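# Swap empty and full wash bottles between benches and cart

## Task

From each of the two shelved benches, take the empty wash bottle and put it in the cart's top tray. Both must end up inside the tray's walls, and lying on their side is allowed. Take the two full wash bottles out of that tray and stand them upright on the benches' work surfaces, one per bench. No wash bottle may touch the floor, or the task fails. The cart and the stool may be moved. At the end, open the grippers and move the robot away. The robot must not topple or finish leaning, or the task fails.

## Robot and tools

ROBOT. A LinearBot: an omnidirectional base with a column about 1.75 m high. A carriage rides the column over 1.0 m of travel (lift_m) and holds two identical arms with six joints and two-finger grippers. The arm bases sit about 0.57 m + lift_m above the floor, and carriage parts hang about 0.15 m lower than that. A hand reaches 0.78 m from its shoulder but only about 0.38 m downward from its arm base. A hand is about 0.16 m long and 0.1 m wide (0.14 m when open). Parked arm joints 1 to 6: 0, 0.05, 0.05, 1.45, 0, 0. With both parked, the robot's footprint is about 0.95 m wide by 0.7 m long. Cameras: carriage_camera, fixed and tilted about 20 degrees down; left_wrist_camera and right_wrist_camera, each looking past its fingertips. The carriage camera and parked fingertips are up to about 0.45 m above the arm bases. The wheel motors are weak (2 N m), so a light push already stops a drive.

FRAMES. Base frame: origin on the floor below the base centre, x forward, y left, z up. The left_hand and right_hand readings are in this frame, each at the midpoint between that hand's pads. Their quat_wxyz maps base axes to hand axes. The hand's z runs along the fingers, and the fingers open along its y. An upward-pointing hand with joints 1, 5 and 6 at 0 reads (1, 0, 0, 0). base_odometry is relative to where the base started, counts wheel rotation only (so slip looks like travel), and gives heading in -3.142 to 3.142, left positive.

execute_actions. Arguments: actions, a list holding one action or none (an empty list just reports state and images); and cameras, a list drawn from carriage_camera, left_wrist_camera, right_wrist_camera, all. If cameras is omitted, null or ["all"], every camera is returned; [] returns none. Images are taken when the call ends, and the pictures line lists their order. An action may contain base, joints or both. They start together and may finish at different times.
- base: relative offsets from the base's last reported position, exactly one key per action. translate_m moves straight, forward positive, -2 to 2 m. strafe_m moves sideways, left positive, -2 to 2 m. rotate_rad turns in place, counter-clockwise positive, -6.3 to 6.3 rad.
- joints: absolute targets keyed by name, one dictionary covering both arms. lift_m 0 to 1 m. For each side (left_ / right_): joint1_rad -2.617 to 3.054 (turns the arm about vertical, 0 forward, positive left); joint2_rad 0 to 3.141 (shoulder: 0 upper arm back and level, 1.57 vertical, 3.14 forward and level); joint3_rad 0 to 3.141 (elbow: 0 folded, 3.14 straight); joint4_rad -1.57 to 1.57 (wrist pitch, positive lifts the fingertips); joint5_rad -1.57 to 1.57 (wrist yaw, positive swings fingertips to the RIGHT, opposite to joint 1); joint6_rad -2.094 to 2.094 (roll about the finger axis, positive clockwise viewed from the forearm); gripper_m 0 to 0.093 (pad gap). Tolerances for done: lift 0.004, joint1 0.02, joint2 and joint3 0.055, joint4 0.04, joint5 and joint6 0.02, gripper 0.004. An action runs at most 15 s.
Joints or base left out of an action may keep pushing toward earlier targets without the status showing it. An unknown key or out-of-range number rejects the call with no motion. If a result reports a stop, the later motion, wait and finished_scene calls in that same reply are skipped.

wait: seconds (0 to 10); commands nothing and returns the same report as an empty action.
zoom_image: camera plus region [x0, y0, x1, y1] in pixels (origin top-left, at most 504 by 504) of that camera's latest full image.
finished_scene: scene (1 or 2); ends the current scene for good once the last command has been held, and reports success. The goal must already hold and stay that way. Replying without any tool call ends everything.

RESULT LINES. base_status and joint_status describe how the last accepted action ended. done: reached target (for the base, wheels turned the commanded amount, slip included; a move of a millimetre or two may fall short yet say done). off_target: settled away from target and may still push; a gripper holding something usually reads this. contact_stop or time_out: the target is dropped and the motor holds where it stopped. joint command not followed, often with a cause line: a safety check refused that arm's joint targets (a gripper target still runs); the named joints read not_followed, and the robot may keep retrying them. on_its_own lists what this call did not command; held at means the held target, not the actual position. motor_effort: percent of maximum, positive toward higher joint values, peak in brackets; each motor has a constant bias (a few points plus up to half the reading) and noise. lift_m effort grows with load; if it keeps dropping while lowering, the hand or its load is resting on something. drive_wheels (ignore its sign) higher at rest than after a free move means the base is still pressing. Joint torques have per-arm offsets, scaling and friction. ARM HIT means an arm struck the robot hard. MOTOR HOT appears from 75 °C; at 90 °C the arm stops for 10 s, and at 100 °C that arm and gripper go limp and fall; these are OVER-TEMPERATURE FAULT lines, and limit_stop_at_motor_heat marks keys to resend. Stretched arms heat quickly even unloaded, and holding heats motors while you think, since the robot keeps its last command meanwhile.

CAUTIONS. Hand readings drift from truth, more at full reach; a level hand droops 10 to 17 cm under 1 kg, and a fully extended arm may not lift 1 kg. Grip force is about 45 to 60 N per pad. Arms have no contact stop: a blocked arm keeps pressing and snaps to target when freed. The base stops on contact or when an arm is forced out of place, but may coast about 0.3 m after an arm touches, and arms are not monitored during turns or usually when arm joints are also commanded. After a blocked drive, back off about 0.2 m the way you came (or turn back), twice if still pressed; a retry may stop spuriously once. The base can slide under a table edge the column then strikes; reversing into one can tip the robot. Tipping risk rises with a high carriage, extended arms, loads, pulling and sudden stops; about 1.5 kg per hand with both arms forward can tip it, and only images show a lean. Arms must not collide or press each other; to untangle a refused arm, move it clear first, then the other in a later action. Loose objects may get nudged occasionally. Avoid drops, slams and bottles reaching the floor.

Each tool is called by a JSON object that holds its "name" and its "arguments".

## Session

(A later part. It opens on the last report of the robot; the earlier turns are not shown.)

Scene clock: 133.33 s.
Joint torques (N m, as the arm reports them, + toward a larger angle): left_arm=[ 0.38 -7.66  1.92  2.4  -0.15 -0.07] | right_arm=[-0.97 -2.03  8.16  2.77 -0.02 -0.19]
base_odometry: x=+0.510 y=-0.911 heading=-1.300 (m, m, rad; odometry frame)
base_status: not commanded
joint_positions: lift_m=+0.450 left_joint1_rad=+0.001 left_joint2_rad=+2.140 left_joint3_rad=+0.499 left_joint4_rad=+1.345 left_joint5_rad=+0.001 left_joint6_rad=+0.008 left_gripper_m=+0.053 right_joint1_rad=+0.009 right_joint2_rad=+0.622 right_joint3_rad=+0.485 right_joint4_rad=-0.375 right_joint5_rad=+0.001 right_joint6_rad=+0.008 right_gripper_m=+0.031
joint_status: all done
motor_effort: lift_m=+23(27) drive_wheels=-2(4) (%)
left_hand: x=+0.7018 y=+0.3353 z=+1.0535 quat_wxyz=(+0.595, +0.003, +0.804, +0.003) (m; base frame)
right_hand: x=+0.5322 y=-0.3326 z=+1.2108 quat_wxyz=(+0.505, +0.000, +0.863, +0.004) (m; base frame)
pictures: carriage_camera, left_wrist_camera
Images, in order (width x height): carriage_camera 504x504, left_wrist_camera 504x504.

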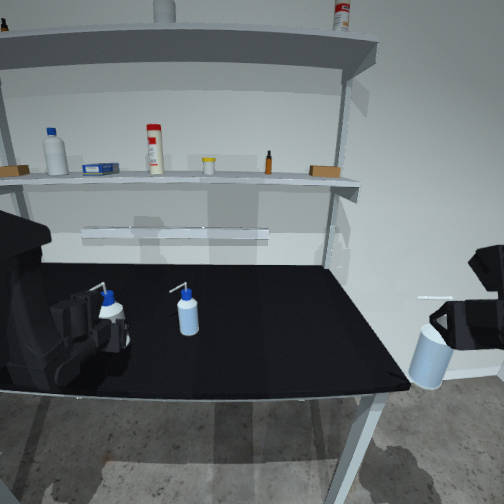

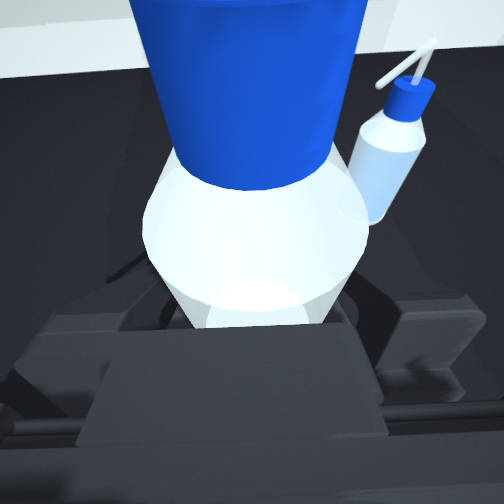

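{"name": "execute_actions", "arguments": {"actions": [{"base":{"translate_m":-1.25},"joints":{"lift_m":0.5,"left_joint2_rad":0.6,"left_joint3_rad":0.5,"left_joint4_rad":-0.2}}], "cameras": []}}

{"name": "execute_actions", "arguments": {"actions": [{"base":{"rotate_rad":3.14}}]}}

Scene clock: 141.93 s.
Joint torques (N m, as the arm reports them, + toward a larger angle): left_arm=[ 0.43 -0.99  9.94  2.37 -0.12 -0.07] | right_arm=[-0.97 -2.07  8.23  2.74 -0.02 -0.19]
base_odometry: x=+0.175 y=+0.294 heading=-1.300 (m, m, rad; odometry frame)
base_status: done
joint_positions: lift_m=+0.500 left_joint1_rad=+0.001 left_joint2_rad=+0.618 left_joint3_rad=+0.499 left_joint4_rad=-0.192 left_joint5_rad=+0.000 left_joint6_rad=+0.008 left_gripper_m=+0.053 right_joint1_rad=+0.009 right_joint2_rad=+0.622 right_joint3_rad=+0.485 right_joint4_rad=-0.372 right_joint5_rad=+0.001 right_joint6_rad=+0.008 right_gripper_m=+0.031
joint_status: all done
motor_effort: lift_m=+23(27) drive_wheels=-2(29) (%)
left_hand: x=+0.5508 y=+0.3351 z=+1.3097 quat_wxyz=(+0.589, +0.003, +0.808, +0.003) (m; base frame)
right_hand: x=+0.5326 y=-0.3326 z=+1.2615 quat_wxyz=(+0.507, +0.000, +0.862, +0.004) (m; base frame)
pictures: none
No camera images: the call's "cameras" was empty. Leave "cameras" out to get every camera's image.

Scene clock: 146.20 s.
Joint torques (N m, as the arm reports them, + toward a larger angle): left_arm=[ 0.48 -1.07  9.92  2.36 -0.13 -0.08] | right_arm=[-1.03 -2.    8.28  2.76 -0.03 -0.19]
base_odometry: x=+0.176 y=+0.294 heading=+1.839 (m, m, rad; odometry frame)
base_status: done
joint_positions: lift_m=+0.500 left_joint1_rad=+0.001 left_joint2_rad=+0.618 left_joint3_rad=+0.499 left_joint4_rad=-0.193 left_joint5_rad=-0.001 left_joint6_rad=+0.008 left_gripper_m=+0.053 right_joint1_rad=+0.009 right_joint2_rad=+0.622 right_joint3_rad=+0.485 right_joint4_rad=-0.373 right_joint5_rad=+0.003 right_joint6_rad=+0.008 right_gripper_m=+0.031
joint_status: not commanded
motor_effort: lift_m=+23(23) drive_wheels=+10(31) (%)
left_hand: x=+0.5507 y=+0.3353 z=+1.3095 quat_wxyz=(+0.589, +0.002, +0.808, +0.003) (m; base frame)
right_hand: x=+0.5324 y=-0.3330 z=+1.2612 quat_wxyz=(+0.506, +0.000, +0.862, +0.003) (m; base frame)
pictures: carriage_camera, left_wrist_camera, right_wrist_camera
Images, in order (width x height): carriage_camera 504x504, left_wrist_camera 504x504, right_wrist_camera 504x504.

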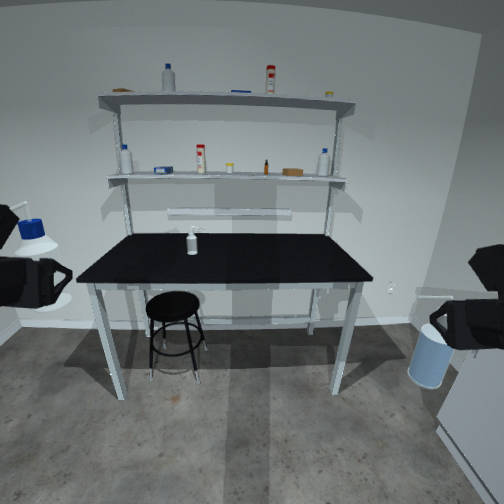

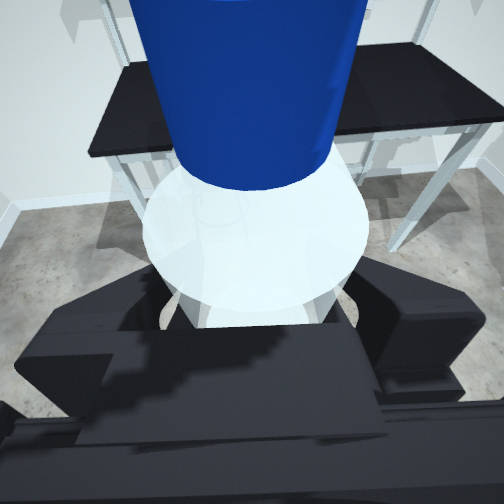

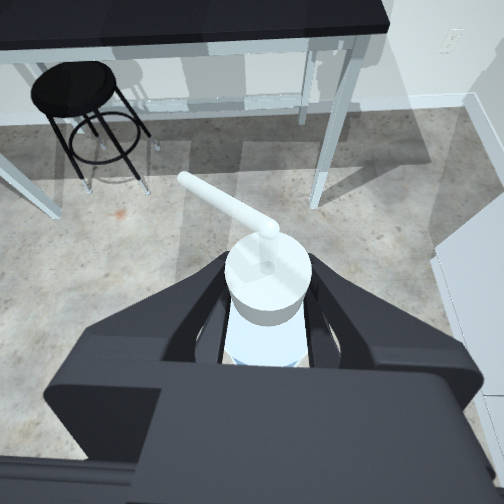

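{"name": "execute_actions", "arguments": {"actions": [{"base":{"translate_m":0.84},"joints":{"lift_m":0.55,"right_joint2_rad":2.22,"right_joint3_rad":0.788,"right_joint4_rad":1.01}}], "cameras": ["carriage_camera","right_wrist_camera"]}}

Scene clock: 151.93 s.
Joint torques (N m, as the arm reports them, + toward a larger angle): left_arm=[ 0.43 -1.09  9.95  2.41 -0.12 -0.07] | right_arm=[ -1.   -12.6    3.45   2.96  -0.04  -0.19]
base_odometry: x=-0.049 y=+1.103 heading=+1.840 (m, m, rad; odometry frame)
base_status: done
joint_positions: lift_m=+0.550 left_joint1_rad=+0.001 left_joint2_rad=+0.618 left_joint3_rad=+0.499 left_joint4_rad=-0.195 left_joint5_rad=-0.001 left_joint6_rad=+0.008 left_gripper_m=+0.053 right_joint1_rad=+0.009 right_joint2_rad=+2.230 right_joint3_rad=+0.791 right_joint4_rad=+0.948 right_joint5_rad=+0.003 right_joint6_rad=+0.008 right_gripper_m=+0.031
joint_status: right_joint4_rad off_target (ended at +0.948, target +1.010); the others done
motor_effort: lift_m=+22(29) drive_wheels=-5(30) (%)
left_hand: x=+0.5506 y=+0.3353 z=+1.3591 quat_wxyz=(+0.588, +0.002, +0.809, +0.003) (m; base frame)
right_hand: x=+0.7517 y=-0.3311 z=+1.1091 quat_wxyz=(+0.514, +0.000, +0.858, +0.003) (m; base frame)
pictures: carriage_camera, right_wrist_camera
Images, in order (width x height): carriage_camera 504x504, right_wrist_camera 504x504.

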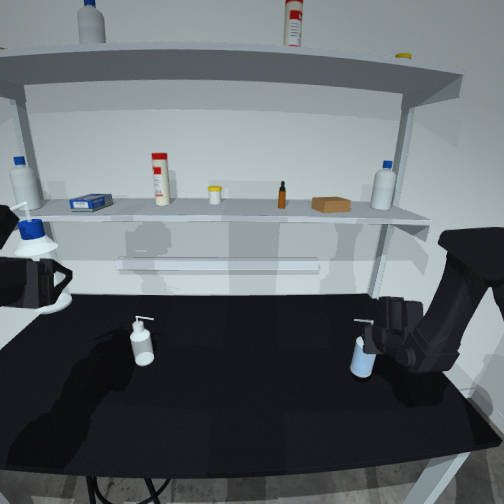

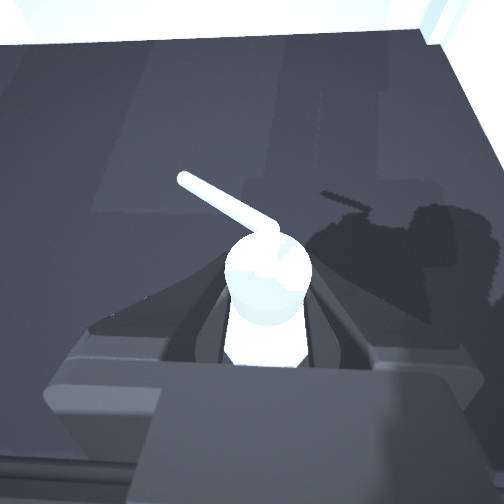

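{"name": "execute_actions", "arguments": {"actions": [{"joints":{"lift_m":0.498}}], "cameras": []}}

{"name": "execute_actions", "arguments": {"actions": [{"joints":{"lift_m":0.485}}], "cameras": []}}

Scene clock: 153.63 s.
Joint torques (N m, as the arm reports them, + toward a larger angle): left_arm=[ 0.38 -1.04  9.96  2.51 -0.12 -0.08] | right_arm=[ -0.92 -12.83   3.5    2.92  -0.04  -0.19]
base_odometry: x=-0.049 y=+1.103 heading=+1.840 (m, m, rad; odometry frame)
base_status: not commanded
joint_positions: lift_m=+0.498 left_joint1_rad=+0.001 left_joint2_rad=+0.618 left_joint3_rad=+0.499 left_joint4_rad=-0.206 left_joint5_rad=-0.001 left_joint6_rad=+0.008 left_gripper_m=+0.053 right_joint1_rad=+0.009 right_joint2_rad=+2.233 right_joint3_rad=+0.791 right_joint4_rad=+0.951 right_joint5_rad=+0.003 right_joint6_rad=+0.008 right_gripper_m=+0.031
joint_status: all done
motor_effort: lift_m=+23(23) drive_wheels=-4(6) (%)
left_hand: x=+0.5498 y=+0.3353 z=+1.3046 quat_wxyz=(+0.584, +0.002, +0.812, +0.003) (m; base frame)
right_hand: x=+0.7516 y=-0.3310 z=+1.0563 quat_wxyz=(+0.514, +0.000, +0.858, +0.003) (m; base frame)
pictures: none
No camera images: the call's "cameras" was empty. Leave "cameras" out to get every camera's image.

Scene clock: 154.20 s.
Joint torques (N m, as the arm reports them, + toward a larger angle): left_arm=[ 0.45 -1.06  9.8   2.49 -0.11 -0.08] | right_arm=[ -0.99 -12.7    3.47   2.73  -0.04  -0.2 ]
base_odometry: x=-0.049 y=+1.103 heading=+1.840 (m, m, rad; odometry frame)
base_status: not commanded
joint_positions: lift_m=+0.485 left_joint1_rad=+0.001 left_joint2_rad=+0.618 left_joint3_rad=+0.499 left_joint4_rad=-0.205 left_joint5_rad=-0.001 left_joint6_rad=+0.008 left_gripper_m=+0.053 right_joint1_rad=+0.009 right_joint2_rad=+2.231 right_joint3_rad=+0.790 right_joint4_rad=+0.972 right_joint5_rad=+0.003 right_joint6_rad=+0.008 right_gripper_m=+0.031
joint_status: all done
motor_effort: lift_m=+23(24) drive_wheels=-4(5) (%)
left_hand: x=+0.5498 y=+0.3353 z=+1.2918 quat_wxyz=(+0.584, +0.002, +0.812, +0.003) (m; base frame)
right_hand: x=+0.7541 y=-0.3310 z=+1.0485 quat_wxyz=(+0.524, +0.000, +0.852, +0.003) (m; base frame)
pictures: none
No camera images: the call's "cameras" was empty. Leave "cameras" out to get every camera's image.

{"name": "execute_actions", "arguments": {"actions": [{"joints":{"right_gripper_m":0.065,"right_joint4_rad":0.975}}], "cameras": ["right_wrist_camera"]}}

{"name": "execute_actions", "arguments": {"actions": [{"joints":{"right_joint2_rad":2.146,"right_joint3_rad":0.48,"right_joint4_rad":1.17}}], "cameras": ["carriage_camera","right_wrist_camera"]}}

Scene clock: 156.00 s.
Joint torques (N m, as the arm reports them, + toward a larger angle): left_arm=[ 0.45 -1.03  9.95  2.5  -0.12 -0.07] | right_arm=[ -0.96 -12.8    3.54   2.39  -0.04  -0.19]
base_odometry: x=-0.049 y=+1.103 heading=+1.840 (m, m, rad; odometry frame)
base_status: not commanded
joint_positions: lift_m=+0.485 left_joint1_rad=+0.001 left_joint2_rad=+0.618 left_joint3_rad=+0.499 left_joint4_rad=-0.205 left_joint5_rad=-0.001 left_joint6_rad=+0.008 left_gripper_m=+0.053 right_joint1_rad=+0.009 right_joint2_rad=+2.231 right_joint3_rad=+0.790 right_joint4_rad=+0.969 right_joint5_rad=+0.003 right_joint6_rad=+0.008 right_gripper_m=+0.065
joint_status: all done
motor_effort: lift_m=+23(23) drive_wheels=-4(4) (%)
left_hand: x=+0.5498 y=+0.3353 z=+1.2918 quat_wxyz=(+0.584, +0.002, +0.812, +0.003) (m; base frame)
right_hand: x=+0.7537 y=-0.3310 z=+1.0479 quat_wxyz=(+0.522, +0.000, +0.853, +0.003) (m; base frame)
pictures: right_wrist_camera
Images, in order (width x height): right_wrist_camera 504x504.

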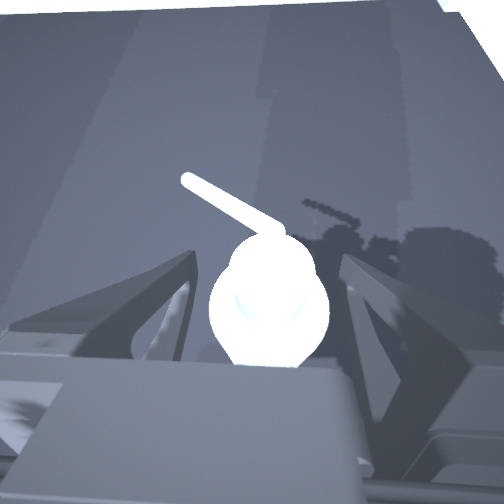

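Scene clock: 156.93 s.
Joint torques (N m, as the arm reports them, + toward a larger angle): left_arm=[ 0.44 -1.    9.93  2.55 -0.12 -0.08] | right_arm=[-1.01 -9.03  1.89  2.3  -0.04 -0.19]
base_odometry: x=-0.049 y=+1.103 heading=+1.840 (m, m, rad; odometry frame)
base_status: not commanded
joint_positions: lift_m=+0.485 left_joint1_rad=+0.001 left_joint2_rad=+0.618 left_joint3_rad=+0.499 left_joint4_rad=-0.205 left_joint5_rad=-0.001 left_joint6_rad=+0.008 left_gripper_m=+0.053 right_joint1_rad=+0.009 right_joint2_rad=+2.138 right_joint3_rad=+0.489 right_joint4_rad=+1.172 right_joint5_rad=+0.003 right_joint6_rad=+0.008 right_gripper_m=+0.065
joint_status: all done
motor_effort: lift_m=+23(23) drive_wheels=-5(4) (%)
left_hand: x=+0.5498 y=+0.3353 z=+1.2918 quat_wxyz=(+0.584, +0.002, +0.812, +0.003) (m; base frame)
right_hand: x=+0.6824 y=-0.3316 z=+1.0469 quat_wxyz=(+0.520, +0.000, +0.854, +0.003) (m; base frame)
pictures: carriage_camera, right_wrist_camera
Images, in order (width x height): carriage_camera 504x504, right_wrist_camera 504x504.

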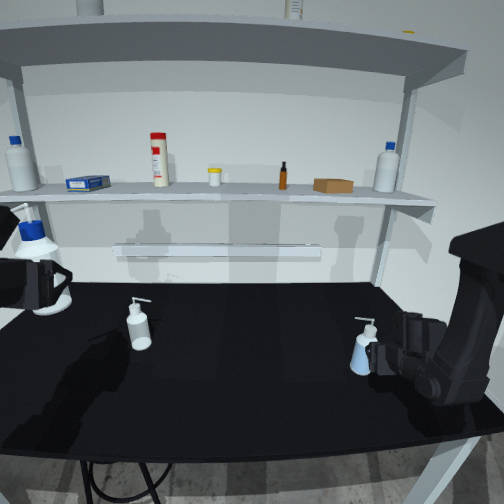

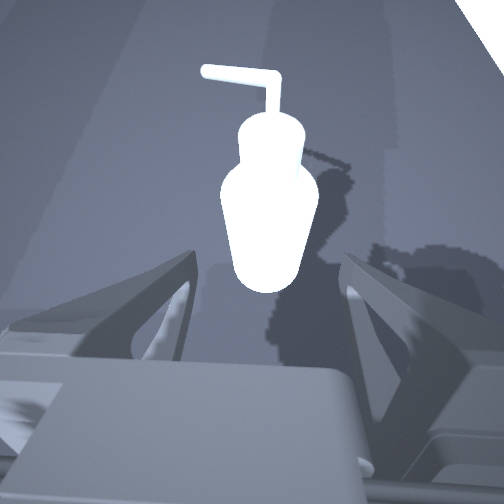

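{"name": "execute_actions", "arguments": {"actions": [{"base":{"strafe_m":0.72},"joints":{"lift_m":0.51,"right_joint2_rad":2.127,"right_joint3_rad":0.32,"right_joint4_rad":1.33}}], "cameras": ["carriage_camera"]}}

{"name": "execute_actions", "arguments": {"actions": [{"joints":{"right_joint2_rad":2.27,"right_joint3_rad":0.89,"right_joint4_rad":0.9}}], "cameras": ["carriage_camera","right_wrist_camera"]}}

Scene clock: 163.93 s.
Joint torques (N m, as the arm reports them, + toward a larger angle): left_arm=[ 0.44 -1.05  9.95  2.42 -0.12 -0.07] | right_arm=[-0.95 -8.67  0.97  2.37 -0.04 -0.19]
base_odometry: x=-0.743 y=+0.912 heading=+1.840 (m, m, rad; odometry frame)
base_status: done
joint_positions: lift_m=+0.510 left_joint1_rad=+0.001 left_joint2_rad=+0.618 left_joint3_rad=+0.499 left_joint4_rad=-0.197 left_joint5_rad=-0.001 left_joint6_rad=+0.008 left_gripper_m=+0.053 right_joint1_rad=+0.008 right_joint2_rad=+2.129 right_joint3_rad=+0.330 right_joint4_rad=+1.327 right_joint5_rad=+0.003 right_joint6_rad=+0.008 right_gripper_m=+0.065
joint_status: all done
motor_effort: lift_m=+22(27) drive_wheels=-3(24) (%)
left_hand: x=+0.5504 y=+0.3353 z=+1.3187 quat_wxyz=(+0.587, +0.002, +0.809, +0.003) (m; base frame)
right_hand: x=+0.6436 y=-0.3323 z=+1.0716 quat_wxyz=(+0.523, +0.001, +0.852, +0.003) (m; base frame)
pictures: carriage_camera
Images, in order (width x height): carriage_camera 504x504.

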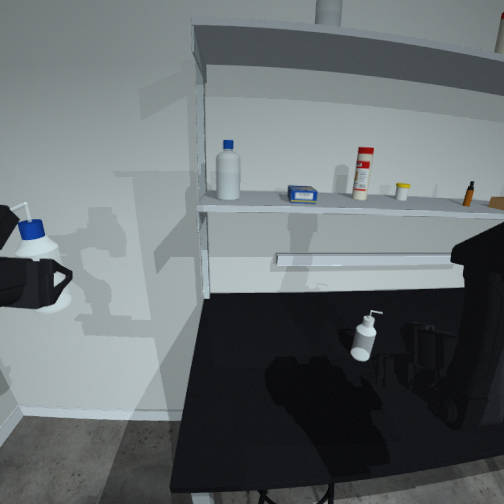

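Scene clock: 165.10 s.
Joint torques (N m, as the arm reports them, + toward a larger angle): left_arm=[ 0.46 -1.08  9.9   2.4  -0.12 -0.07] | right_arm=[ -0.92 -12.2    4.43   2.12  -0.04  -0.19]
base_odometry: x=-0.743 y=+0.912 heading=+1.840 (m, m, rad; odometry frame)
base_status: not commanded
joint_positions: lift_m=+0.510 left_joint1_rad=+0.001 left_joint2_rad=+0.618 left_joint3_rad=+0.499 left_joint4_rad=-0.197 left_joint5_rad=-0.001 left_joint6_rad=+0.008 left_gripper_m=+0.053 right_joint1_rad=+0.008 right_joint2_rad=+2.266 right_joint3_rad=+0.885 right_joint4_rad=+0.923 right_joint5_rad=+0.003 right_joint6_rad=+0.008 right_gripper_m=+0.065
joint_status: all done
motor_effort: lift_m=+22(22) drive_wheels=-2(3) (%)
left_hand: x=+0.5504 y=+0.3353 z=+1.3187 quat_wxyz=(+0.587, +0.002, +0.809, +0.003) (m; base frame)
right_hand: x=+0.7763 y=-0.3312 z=+1.0762 quat_wxyz=(+0.528, +0.001, +0.849, +0.003) (m; base frame)
pictures: carriage_camera, right_wrist_camera
Images, in order (width x height): carriage_camera 504x504, right_wrist_camera 504x504.

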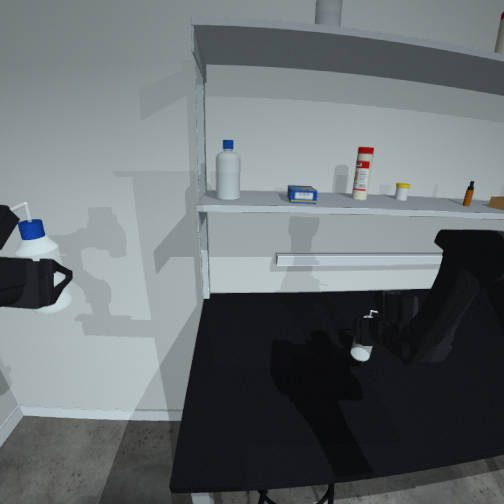

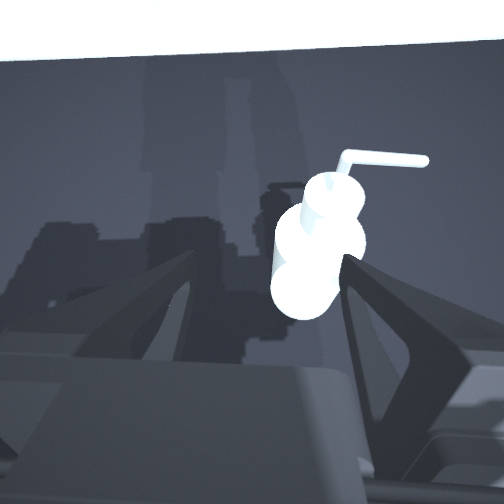

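{"name": "execute_actions", "arguments": {"actions": [{"base":{"strafe_m":-0.032},"joints":{"lift_m":0.483,"right_joint4_rad":0.9}}], "cameras": ["right_wrist_camera"]}}

Scene clock: 168.50 s.
Joint torques (N m, as the arm reports them, + toward a larger angle): left_arm=[ 0.43 -0.98  9.84  2.53 -0.09 -0.07] | right_arm=[ -0.63 -12.22   4.47   2.27  -0.03  -0.19]
base_odometry: x=-0.712 y=+0.920 heading=+1.840 (m, m, rad; odometry frame)
base_status: done
joint_positions: lift_m=+0.483 left_joint1_rad=+0.001 left_joint2_rad=+0.618 left_joint3_rad=+0.499 left_joint4_rad=-0.204 left_joint5_rad=-0.001 left_joint6_rad=+0.008 left_gripper_m=+0.053 right_joint1_rad=+0.004 right_joint2_rad=+2.266 right_joint3_rad=+0.885 right_joint4_rad=+0.908 right_joint5_rad=+0.003 right_joint6_rad=+0.008 right_gripper_m=+0.065
joint_status: all done
motor_effort: lift_m=+23(21) drive_wheels=+2(24) (%)
left_hand: x=+0.5499 y=+0.3353 z=+1.2898 quat_wxyz=(+0.584, +0.002, +0.812, +0.003) (m; base frame)
right_hand: x=+0.7746 y=-0.3331 z=+1.0457 quat_wxyz=(+0.522, +0.002, +0.853, +0.002) (m; base frame)
pictures: right_wrist_camera
Images, in order (width x height): right_wrist_camera 504x504.

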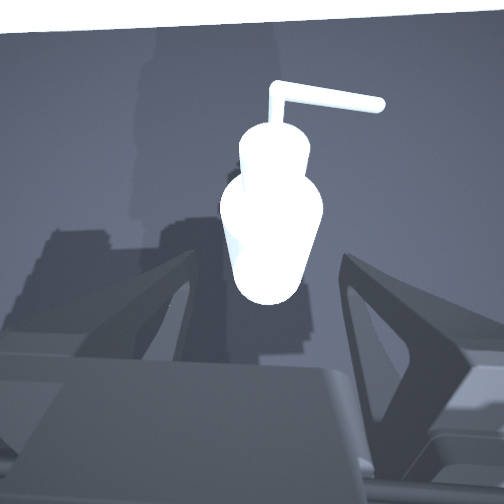

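{"name": "execute_actions", "arguments": {"actions": [{"joints":{"right_joint2_rad":2.388,"right_joint3_rad":1.187,"right_joint4_rad":0.72}}], "cameras": ["right_wrist_camera"]}}

Scene clock: 170.97 s.
Joint torques (N m, as the arm reports them, + toward a larger angle): left_arm=[ 0.44 -0.98  9.92  2.49 -0.12 -0.07] | right_arm=[ -0.6  -14.39   5.11   2.19  -0.05  -0.19]
base_odometry: x=-0.712 y=+0.920 heading=+1.840 (m, m, rad; odometry frame)
base_status: not commanded
joint_positions: lift_m=+0.483 left_joint1_rad=+0.001 left_joint2_rad=+0.618 left_joint3_rad=+0.499 left_joint4_rad=-0.204 left_joint5_rad=-0.001 left_joint6_rad=+0.008 left_gripper_m=+0.053 right_joint1_rad=+0.004 right_joint2_rad=+2.387 right_joint3_rad=+1.185 right_joint4_rad=+0.733 right_joint5_rad=+0.003 right_joint6_rad=+0.008 right_gripper_m=+0.065
joint_status: all done
motor_effort: lift_m=+23(23) drive_wheels=+2(2) (%)
left_hand: x=+0.5499 y=+0.3353 z=+1.2898 quat_wxyz=(+0.584, +0.002, +0.812, +0.003) (m; base frame)
right_hand: x=+0.8375 y=-0.3329 z=+1.0471 quat_wxyz=(+0.523, +0.002, +0.852, +0.002) (m; base frame)
pictures: right_wrist_camera
Images, in order (width x height): right_wrist_camera 504x504.

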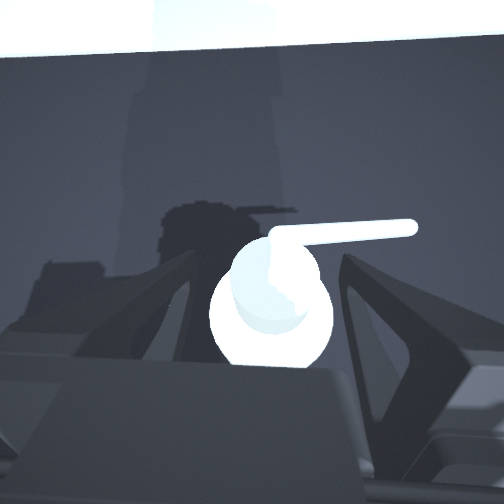

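{"name": "execute_actions", "arguments": {"actions": [{"joints":{"right_gripper_m":0.01}}], "cameras": ["right_wrist_camera"]}}

{"name": "execute_actions", "arguments": {"actions": [{"joints":{"lift_m":0.53}}], "cameras": ["carriage_camera","right_wrist_camera"]}}

Scene clock: 172.23 s.
Joint torques (N m, as the arm reports them, + toward a larger angle): left_arm=[ 0.41 -1.03 10.    2.5  -0.11 -0.08] | right_arm=[ -0.52 -14.15   5.01   2.21  -0.06  -0.19]
base_odometry: x=-0.712 y=+0.920 heading=+1.840 (m, m, rad; odometry frame)
base_status: not commanded
joint_positions: lift_m=+0.483 left_joint1_rad=+0.001 left_joint2_rad=+0.618 left_joint3_rad=+0.499 left_joint4_rad=-0.204 left_joint5_rad=-0.001 left_joint6_rad=+0.008 left_gripper_m=+0.053 right_joint1_rad=+0.003 right_joint2_rad=+2.382 right_joint3_rad=+1.186 right_joint4_rad=+0.735 right_joint5_rad=+0.006 right_joint6_rad=+0.007 right_gripper_m=+0.031
joint_status: right_gripper_m off_target (ended at +0.031, target +0.010)
motor_effort: lift_m=+23(23) drive_wheels=+2(1) (%)
left_hand: x=+0.5499 y=+0.3353 z=+1.2898 quat_wxyz=(+0.584, +0.002, +0.812, +0.003) (m; base frame)
right_hand: x=+0.8386 y=-0.3339 z=+1.0504 quat_wxyz=(+0.527, +0.003, +0.850, +0.000) (m; base frame)
pictures: right_wrist_camera
Images, in order (width x height): right_wrist_camera 504x504.

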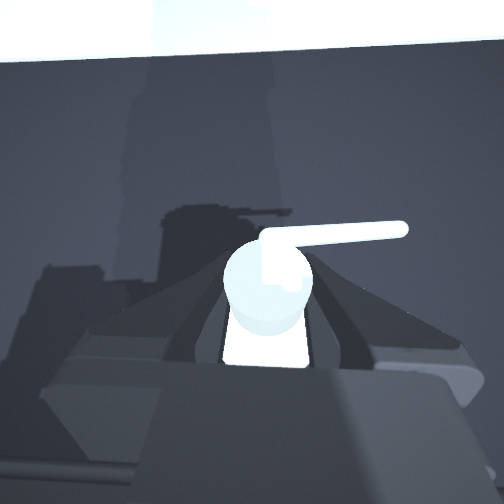

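Scene clock: 172.97 s.
Joint torques (N m, as the arm reports them, + toward a larger angle): left_arm=[ 0.45 -0.99  9.95  2.42 -0.12 -0.07] | right_arm=[ -0.53 -14.12   5.04   2.28  -0.07  -0.19]
base_odometry: x=-0.712 y=+0.920 heading=+1.840 (m, m, rad; odometry frame)
base_status: not commanded
joint_positions: lift_m=+0.530 left_joint1_rad=+0.001 left_joint2_rad=+0.618 left_joint3_rad=+0.499 left_joint4_rad=-0.196 left_joint5_rad=-0.001 left_joint6_rad=+0.008 left_gripper_m=+0.053 right_joint1_rad=+0.003 right_joint2_rad=+2.380 right_joint3_rad=+1.186 right_joint4_rad=+0.725 right_joint5_rad=+0.006 right_joint6_rad=+0.007 right_gripper_m=+0.031
joint_status: all done
motor_effort: lift_m=+22(28) drive_wheels=+2(1) (%)
left_hand: x=+0.5505 y=+0.3353 z=+1.3389 quat_wxyz=(+0.588, +0.002, +0.809, +0.003) (m; base frame)
right_hand: x=+0.8377 y=-0.3339 z=+1.0964 quat_wxyz=(+0.523, +0.003, +0.852, +0.000) (m; base frame)
pictures: carriage_camera, right_wrist_camera
Images, in order (width x height): carriage_camera 504x504, right_wrist_camera 504x504.

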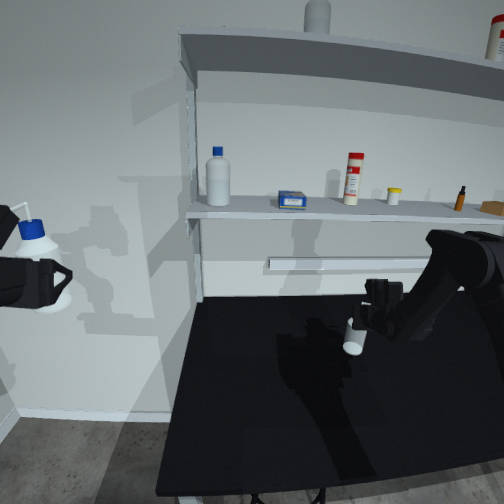

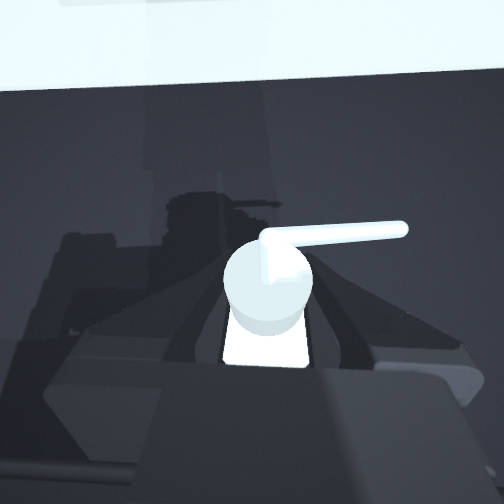

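{"name": "execute_actions", "arguments": {"actions": [{"base":{"translate_m":-1.06},"joints":{"right_joint2_rad":0.6,"right_joint3_rad":0.5,"right_joint4_rad":-0.37}}], "cameras": []}}

{"name": "execute_actions", "arguments": {"actions": [{"base":{"rotate_rad":1.568},"joints":{"lift_m":0.4}}]}}

Scene clock: 183.30 s.
Joint torques (N m, as the arm reports them, + toward a larger angle): left_arm=[ 0.45 -0.85 10.12  2.4  -0.12 -0.08] | right_arm=[-0.51 -1.26  6.33  2.24 -0.06 -0.19]
base_odometry: x=-0.430 y=-0.102 heading=+1.840 (m, m, rad; odometry frame)
base_status: done
joint_positions: lift_m=+0.530 left_joint1_rad=+0.001 left_joint2_rad=+0.618 left_joint3_rad=+0.499 left_joint4_rad=-0.196 left_joint5_rad=-0.001 left_joint6_rad=+0.008 left_gripper_m=+0.053 right_joint1_rad=+0.003 right_joint2_rad=+0.613 right_joint3_rad=+0.513 right_joint4_rad=-0.358 right_joint5_rad=+0.006 right_joint6_rad=+0.007 right_gripper_m=+0.031
joint_status: all done
motor_effort: lift_m=+22(22) drive_wheels=-1(24) (%)
left_hand: x=+0.5505 y=+0.3353 z=+1.3389 quat_wxyz=(+0.588, +0.002, +0.809, +0.003) (m; base frame)
right_hand: x=+0.5359 y=-0.3349 z=+1.3099 quat_wxyz=(+0.528, +0.003, +0.849, +0.000) (m; base frame)
pictures: none
No camera images: the call's "cameras" was empty. Leave "cameras" out to get every camera's image.

Scene clock: 186.40 s.
Joint torques (N m, as the arm reports them, + toward a larger angle): left_arm=[ 0.47 -1.09  9.96  2.51 -0.11 -0.08] | right_arm=[-0.5  -1.21  6.5   2.37 -0.06 -0.19]
base_odometry: x=-0.430 y=-0.102 heading=-2.877 (m, m, rad; odometry frame)
base_status: done
joint_positions: lift_m=+0.400 left_joint1_rad=+0.001 left_joint2_rad=+0.618 left_joint3_rad=+0.499 left_joint4_rad=-0.206 left_joint5_rad=-0.001 left_joint6_rad=+0.008 left_gripper_m=+0.053 right_joint1_rad=+0.003 right_joint2_rad=+0.613 right_joint3_rad=+0.511 right_joint4_rad=-0.373 right_joint5_rad=+0.006 right_joint6_rad=+0.007 right_gripper_m=+0.031
joint_status: all done
motor_effort: lift_m=+22(23) drive_wheels=+8(28) (%)
left_hand: x=+0.5498 y=+0.3353 z=+1.2066 quat_wxyz=(+0.584, +0.002, +0.812, +0.003) (m; base frame)
right_hand: x=+0.5341 y=-0.3349 z=+1.1754 quat_wxyz=(+0.521, +0.003, +0.854, +0.000) (m; base frame)
pictures: carriage_camera, left_wrist_camera, right_wrist_camera
Images, in order (width x height): carriage_camera 504x504, left_wrist_camera 504x504, right_wrist_camera 504x504.

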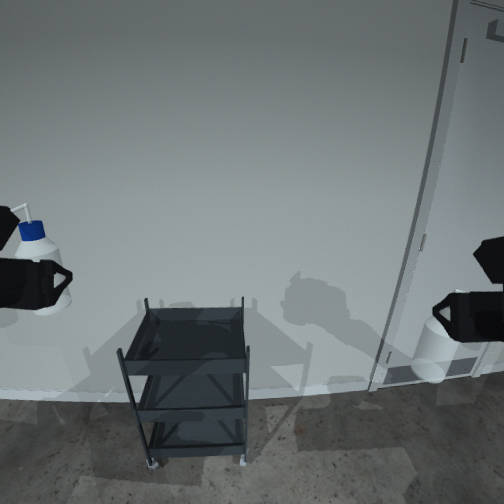

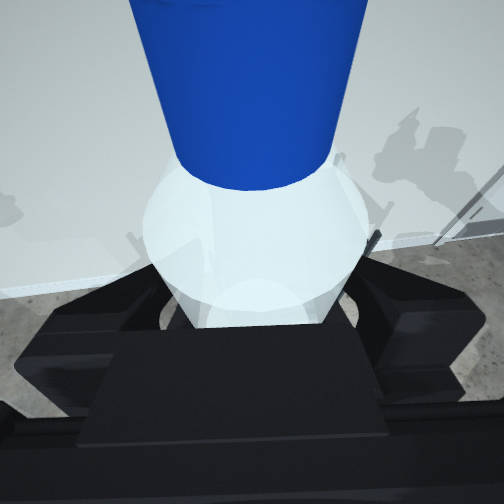

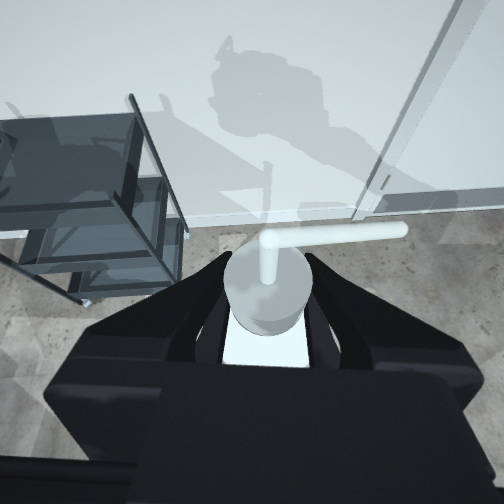

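{"name": "execute_actions", "arguments": {"actions": [{"base":{"translate_m":0.37},"joints":{"lift_m":0.3,"left_joint1_rad":-0.12,"left_joint2_rad":2.287,"left_joint3_rad":0.676,"left_joint4_rad":1.231}}], "cameras": ["carriage_camera","left_wrist_camera"]}}

Scene clock: 191.80 s.
Joint torques (N m, as the arm reports them, + toward a larger angle): left_arm=[ 0.23 -8.62  4.72  2.51 -0.13 -0.07] | right_arm=[-0.5  -1.21  6.49  2.38 -0.07 -0.19]
base_odometry: x=-0.787 y=-0.199 heading=-2.876 (m, m, rad; odometry frame)
base_status: done
joint_positions: lift_m=+0.300 left_joint1_rad=-0.117 left_joint2_rad=+2.276 left_joint3_rad=+0.665 left_joint4_rad=+1.222 left_joint5_rad=+0.000 left_joint6_rad=+0.008 left_gripper_m=+0.053 right_joint1_rad=+0.003 right_joint2_rad=+0.613 right_joint3_rad=+0.511 right_joint4_rad=-0.376 right_joint5_rad=+0.006 right_joint6_rad=+0.007 right_gripper_m=+0.031
joint_status: all done
motor_effort: lift_m=+22(21) drive_wheels=-7(28) (%)
left_hand: x=+0.7272 y=+0.2800 z=+0.8620 quat_wxyz=(+0.556, +0.052, +0.829, -0.030) (m; base frame)
right_hand: x=+0.5337 y=-0.3349 z=+1.0750 quat_wxyz=(+0.520, +0.003, +0.854, +0.000) (m; base frame)
pictures: carriage_camera, left_wrist_camera
Images, in order (width x height): carriage_camera 504x504, left_wrist_camera 504x504.

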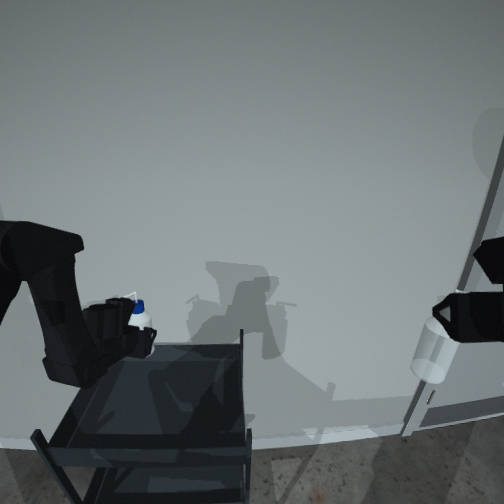

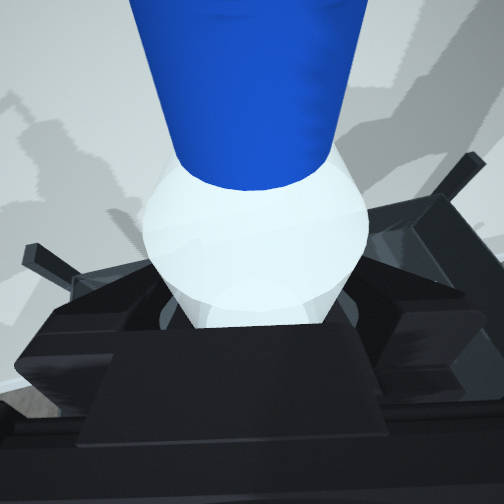

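{"name": "execute_actions", "arguments": {"actions": [{"joints":{"lift_m":0.19}}], "cameras": ["carriage_camera","left_wrist_camera"]}}

Scene clock: 193.60 s.
Joint torques (N m, as the arm reports them, + toward a larger angle): left_arm=[ 0.24 -8.76  4.81  2.51 -0.1  -0.07] | right_arm=[-0.51 -1.31  6.51  2.38 -0.07 -0.18]
base_odometry: x=-0.787 y=-0.199 heading=-2.876 (m, m, rad; odometry frame)
base_status: not commanded
joint_positions: lift_m=+0.190 left_joint1_rad=-0.117 left_joint2_rad=+2.277 left_joint3_rad=+0.665 left_joint4_rad=+1.224 left_joint5_rad=+0.000 left_joint6_rad=+0.008 left_gripper_m=+0.053 right_joint1_rad=+0.003 right_joint2_rad=+0.613 right_joint3_rad=+0.511 right_joint4_rad=-0.374 right_joint5_rad=+0.006 right_joint6_rad=+0.007 right_gripper_m=+0.031
joint_status: all done
motor_effort: lift_m=+23(23) drive_wheels=-5(5) (%)
left_hand: x=+0.7272 y=+0.2800 z=+0.7521 quat_wxyz=(+0.557, +0.052, +0.828, -0.030) (m; base frame)
right_hand: x=+0.5340 y=-0.3349 z=+0.9654 quat_wxyz=(+0.521, +0.003, +0.854, +0.000) (m; base frame)
pictures: carriage_camera, left_wrist_camera
Images, in order (width x height): carriage_camera 504x504, left_wrist_camera 504x504.

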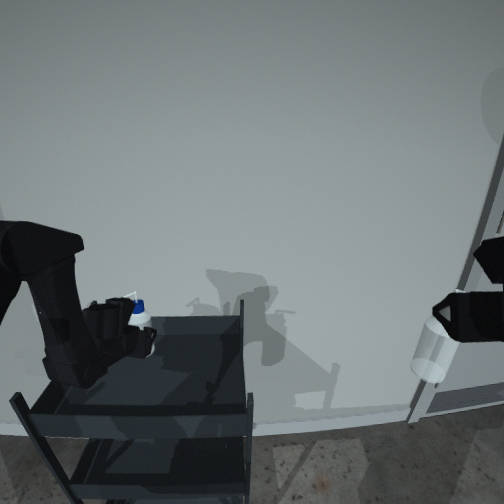

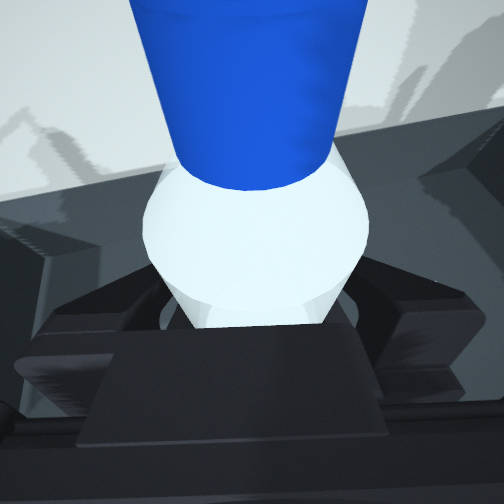

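{"name": "execute_actions", "arguments": {"actions": [{"joints":{"lift_m":0.152}}], "cameras": ["carriage_camera"]}}

Scene clock: 194.73 s.
Joint torques (N m, as the arm reports them, + toward a larger angle): left_arm=[ 0.34 -8.7   4.7   2.47 -0.12 -0.08] | right_arm=[-0.51 -1.19  6.59  2.38 -0.06 -0.19]
base_odometry: x=-0.787 y=-0.199 heading=-2.876 (m, m, rad; odometry frame)
base_status: not commanded
joint_positions: lift_m=+0.152 left_joint1_rad=-0.117 left_joint2_rad=+2.278 left_joint3_rad=+0.665 left_joint4_rad=+1.226 left_joint5_rad=+0.000 left_joint6_rad=+0.008 left_gripper_m=+0.053 right_joint1_rad=+0.003 right_joint2_rad=+0.613 right_joint3_rad=+0.509 right_joint4_rad=-0.374 right_joint5_rad=+0.006 right_joint6_rad=+0.007 right_gripper_m=+0.031
joint_status: all done
motor_effort: lift_m=+23(21) drive_wheels=-4(4) (%)
left_hand: x=+0.7272 y=+0.2800 z=+0.7139 quat_wxyz=(+0.557, +0.052, +0.828, -0.030) (m; base frame)
right_hand: x=+0.5338 y=-0.3349 z=+0.9266 quat_wxyz=(+0.520, +0.003, +0.854, +0.000) (m; base frame)
pictures: carriage_camera
Images, in order (width x height): carriage_camera 504x504.

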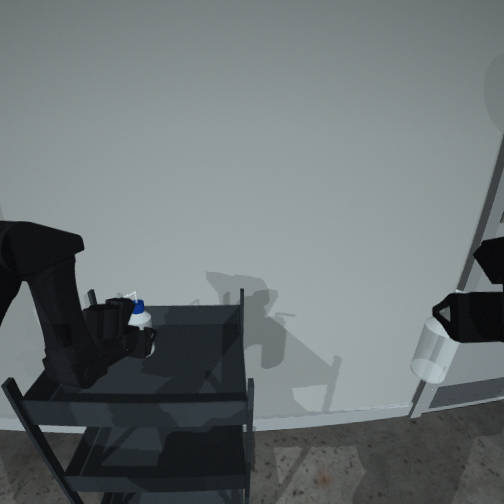

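{"name": "execute_actions", "arguments": {"actions": [{"joints":{"lift_m":0.143}}], "cameras": []}}

Scene clock: 195.60 s.
Joint torques (N m, as the arm reports them, + toward a larger angle): left_arm=[ 0.44 -8.82  4.65  2.12 -0.12 -0.09] | right_arm=[-0.51 -1.17  6.63  2.36 -0.06 -0.19]
base_odometry: x=-0.787 y=-0.199 heading=-2.876 (m, m, rad; odometry frame)
base_status: not commanded
joint_positions: lift_m=+0.143 left_joint1_rad=-0.117 left_joint2_rad=+2.278 left_joint3_rad=+0.665 left_joint4_rad=+1.260 left_joint5_rad=+0.000 left_joint6_rad=+0.008 left_gripper_m=+0.053 right_joint1_rad=+0.003 right_joint2_rad=+0.613 right_joint3_rad=+0.509 right_joint4_rad=-0.374 right_joint5_rad=+0.006 right_joint6_rad=+0.007 right_gripper_m=+0.031
joint_status: all done
motor_effort: lift_m=+22(23) drive_wheels=-3(8) (%)
left_hand: x=+0.7302 y=+0.2796 z=+0.7127 quat_wxyz=(+0.571, +0.051, +0.819, -0.031) (m; base frame)
right_hand: x=+0.5338 y=-0.3348 z=+0.9173 quat_wxyz=(+0.520, +0.003, +0.854, +0.000) (m; base frame)
pictures: none
No camera images: the call's "cameras" was empty. Leave "cameras" out to get every camera's image.

{"name": "execute_actions", "arguments": {"actions": [{"joints":{"left_gripper_m":0.085,"left_joint4_rad":1.265}}], "cameras": ["left_wrist_camera"]}}

{"name": "execute_actions", "arguments": {"actions": [{"joints":{"lift_m":0.165,"left_joint2_rad":2.258,"left_joint3_rad":0.41,"left_joint4_rad":1.48}}], "cameras": ["carriage_camera","left_wrist_camera"]}}

Scene clock: 198.07 s.
Joint torques (N m, as the arm reports them, + toward a larger angle): left_arm=[ 0.31 -8.8   4.69  2.38 -0.13 -0.07] | right_arm=[-0.51 -1.28  6.66  2.37 -0.06 -0.19]
base_odometry: x=-0.787 y=-0.199 heading=-2.876 (m, m, rad; odometry frame)
base_status: not commanded
joint_positions: lift_m=+0.143 left_joint1_rad=-0.117 left_joint2_rad=+2.278 left_joint3_rad=+0.665 left_joint4_rad=+1.270 left_joint5_rad=+0.000 left_joint6_rad=+0.008 left_gripper_m=+0.085 right_joint1_rad=+0.003 right_joint2_rad=+0.613 right_joint3_rad=+0.509 right_joint4_rad=-0.374 right_joint5_rad=+0.006 right_joint6_rad=+0.007 right_gripper_m=+0.031
joint_status: all done
motor_effort: lift_m=+22(22) drive_wheels=-3(3) (%)
left_hand: x=+0.7310 y=+0.2795 z=+0.7150 quat_wxyz=(+0.575, +0.051, +0.816, -0.031) (m; base frame)
right_hand: x=+0.5338 y=-0.3348 z=+0.9173 quat_wxyz=(+0.520, +0.003, +0.854, +0.000) (m; base frame)
pictures: left_wrist_camera
Images, in order (width x height): left_wrist_camera 504x504.

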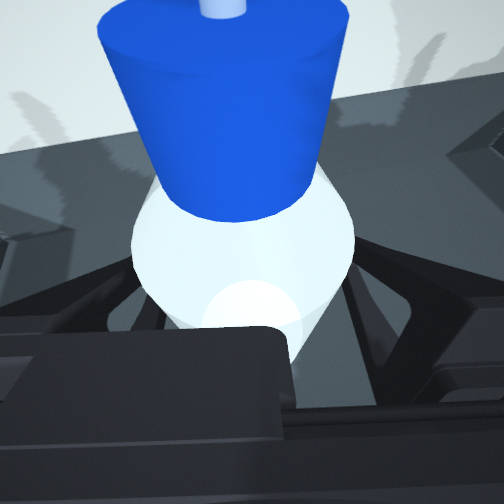

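Scene clock: 198.93 s.
Joint torques (N m, as the arm reports them, + toward a larger angle): left_arm=[ 0.32 -7.66  0.39  2.45 -0.14 -0.08] | right_arm=[-0.51 -1.27  6.62  2.32 -0.06 -0.19]
base_odometry: x=-0.787 y=-0.199 heading=-2.876 (m, m, rad; odometry frame)
base_status: not commanded
joint_positions: lift_m=+0.165 left_joint1_rad=-0.117 left_joint2_rad=+2.256 left_joint3_rad=+0.431 left_joint4_rad=+1.479 left_joint5_rad=+0.000 left_joint6_rad=+0.008 left_gripper_m=+0.085 right_joint1_rad=+0.003 right_joint2_rad=+0.613 right_joint3_rad=+0.509 right_joint4_rad=-0.369 right_joint5_rad=+0.006 right_joint6_rad=+0.007 right_gripper_m=+0.031
joint_status: all done
motor_effort: lift_m=+21(28) drive_wheels=-4(3) (%)
left_hand: x=+0.6736 y=+0.2863 z=+0.7355 quat_wxyz=(+0.574, +0.051, +0.816, -0.031) (m; base frame)
right_hand: x=+0.5344 y=-0.3348 z=+0.9405 quat_wxyz=(+0.522, +0.003, +0.853, +0.000) (m; base frame)
pictures: carriage_camera, left_wrist_camera
Images, in order (width x height): carriage_camera 504x504, left_wrist_camera 504x504.

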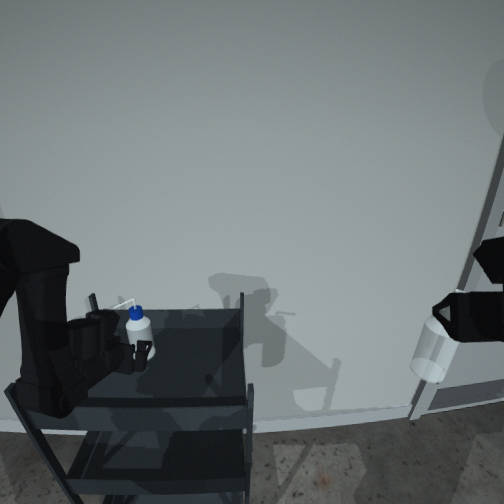

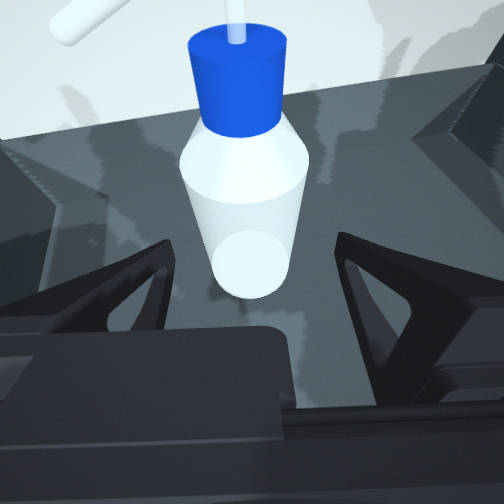

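{"name": "execute_actions", "arguments": {"actions": [{"base":{"translate_m":-0.09},"joints":{"lift_m":0.195}}], "cameras": ["left_wrist_camera"]}}

{"name": "execute_actions", "arguments": {"actions": [{"base":{"translate_m":0.09},"joints":{"lift_m":0.36,"left_joint1_rad":0.1,"left_joint2_rad":0.3,"left_joint3_rad":0.3,"left_joint4_rad":0.5,"right_joint1_rad":0.859,"right_joint2_rad":2.381,"right_joint3_rad":1.369,"right_joint4_rad":0.55}}]}}

Scene clock: 205.33 s.
Joint torques (N m, as the arm reports them, + toward a larger angle): left_arm=[ 0.32 -7.74  0.45  2.32 -0.12 -0.08] | right_arm=[-0.51 -1.34  6.65  2.28 -0.06 -0.19]
base_odometry: x=-0.700 y=-0.175 heading=-2.876 (m, m, rad; odometry frame)
base_status: done
joint_positions: lift_m=+0.195 left_joint1_rad=-0.117 left_joint2_rad=+2.256 left_joint3_rad=+0.431 left_joint4_rad=+1.492 left_joint5_rad=+0.000 left_joint6_rad=+0.008 left_gripper_m=+0.085 right_joint1_rad=+0.003 right_joint2_rad=+0.613 right_joint3_rad=+0.509 right_joint4_rad=-0.365 right_joint5_rad=+0.006 right_joint6_rad=+0.007 right_gripper_m=+0.031
joint_status: all done
motor_effort: lift_m=+22(28) drive_wheels=+8(26) (%)
left_hand: x=+0.6746 y=+0.2861 z=+0.7682 quat_wxyz=(+0.579, +0.051, +0.813, -0.032) (m; base frame)
right_hand: x=+0.5347 y=-0.3348 z=+0.9711 quat_wxyz=(+0.523, +0.003, +0.852, +0.000) (m; base frame)
pictures: left_wrist_camera
Images, in order (width x height): left_wrist_camera 504x504.

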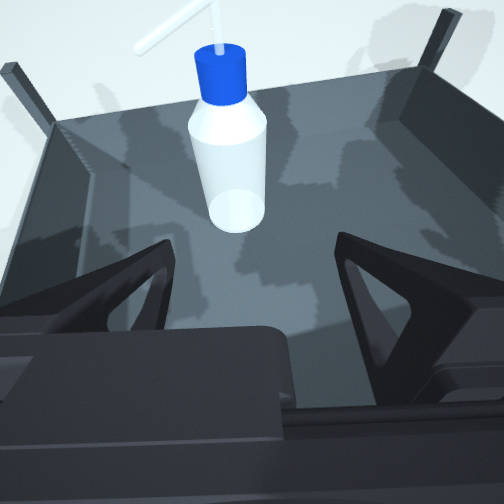

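Scene clock: 207.30 s.
Joint torques (N m, as the arm reports them, + toward a larger angle): left_arm=[ 0.54  1.17  7.6   1.72 -0.12 -0.07] | right_arm=[ -0.22 -15.18   5.58   2.47  -0.04  -0.19]
base_odometry: x=-0.787 y=-0.199 heading=-2.875 (m, m, rad; odometry frame)
base_status: done
joint_positions: lift_m=+0.360 left_joint1_rad=+0.100 left_joint2_rad=+0.314 left_joint3_rad=+0.317 left_joint4_rad=+0.517 left_joint5_rad=+0.000 left_joint6_rad=+0.008 left_gripper_m=+0.085 right_joint1_rad=+0.859 right_joint2_rad=+2.377 right_joint3_rad=+1.373 right_joint4_rad=+0.535 right_joint5_rad=+0.003 right_joint6_rad=+0.007 right_gripper_m=+0.031
joint_status: all done
motor_effort: lift_m=+21(30) drive_wheels=-6(28) (%)
left_hand: x=+0.4876 y=+0.3574 z=+1.3257 quat_wxyz=(+0.864, -0.023, +0.501, +0.047) (m; base frame)
right_hand: x=+0.6615 y=+0.1284 z=+0.9583 quat_wxyz=(+0.475, -0.351, +0.776, +0.219) (m; base frame)
pictures: carriage_camera, left_wrist_camera, right_wrist_camera
Images, in order (width x height): carriage_camera 504x504, left_wrist_camera 504x504, right_wrist_camera 504x504.

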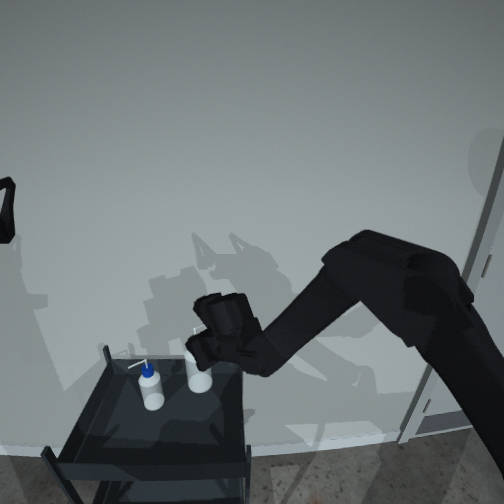

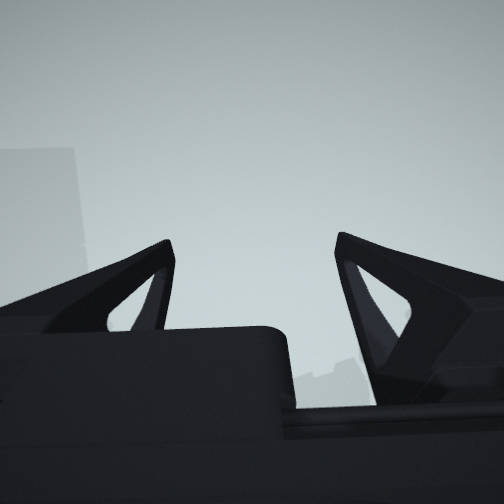

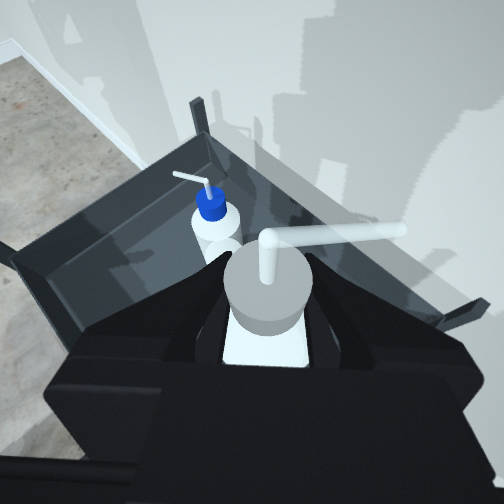

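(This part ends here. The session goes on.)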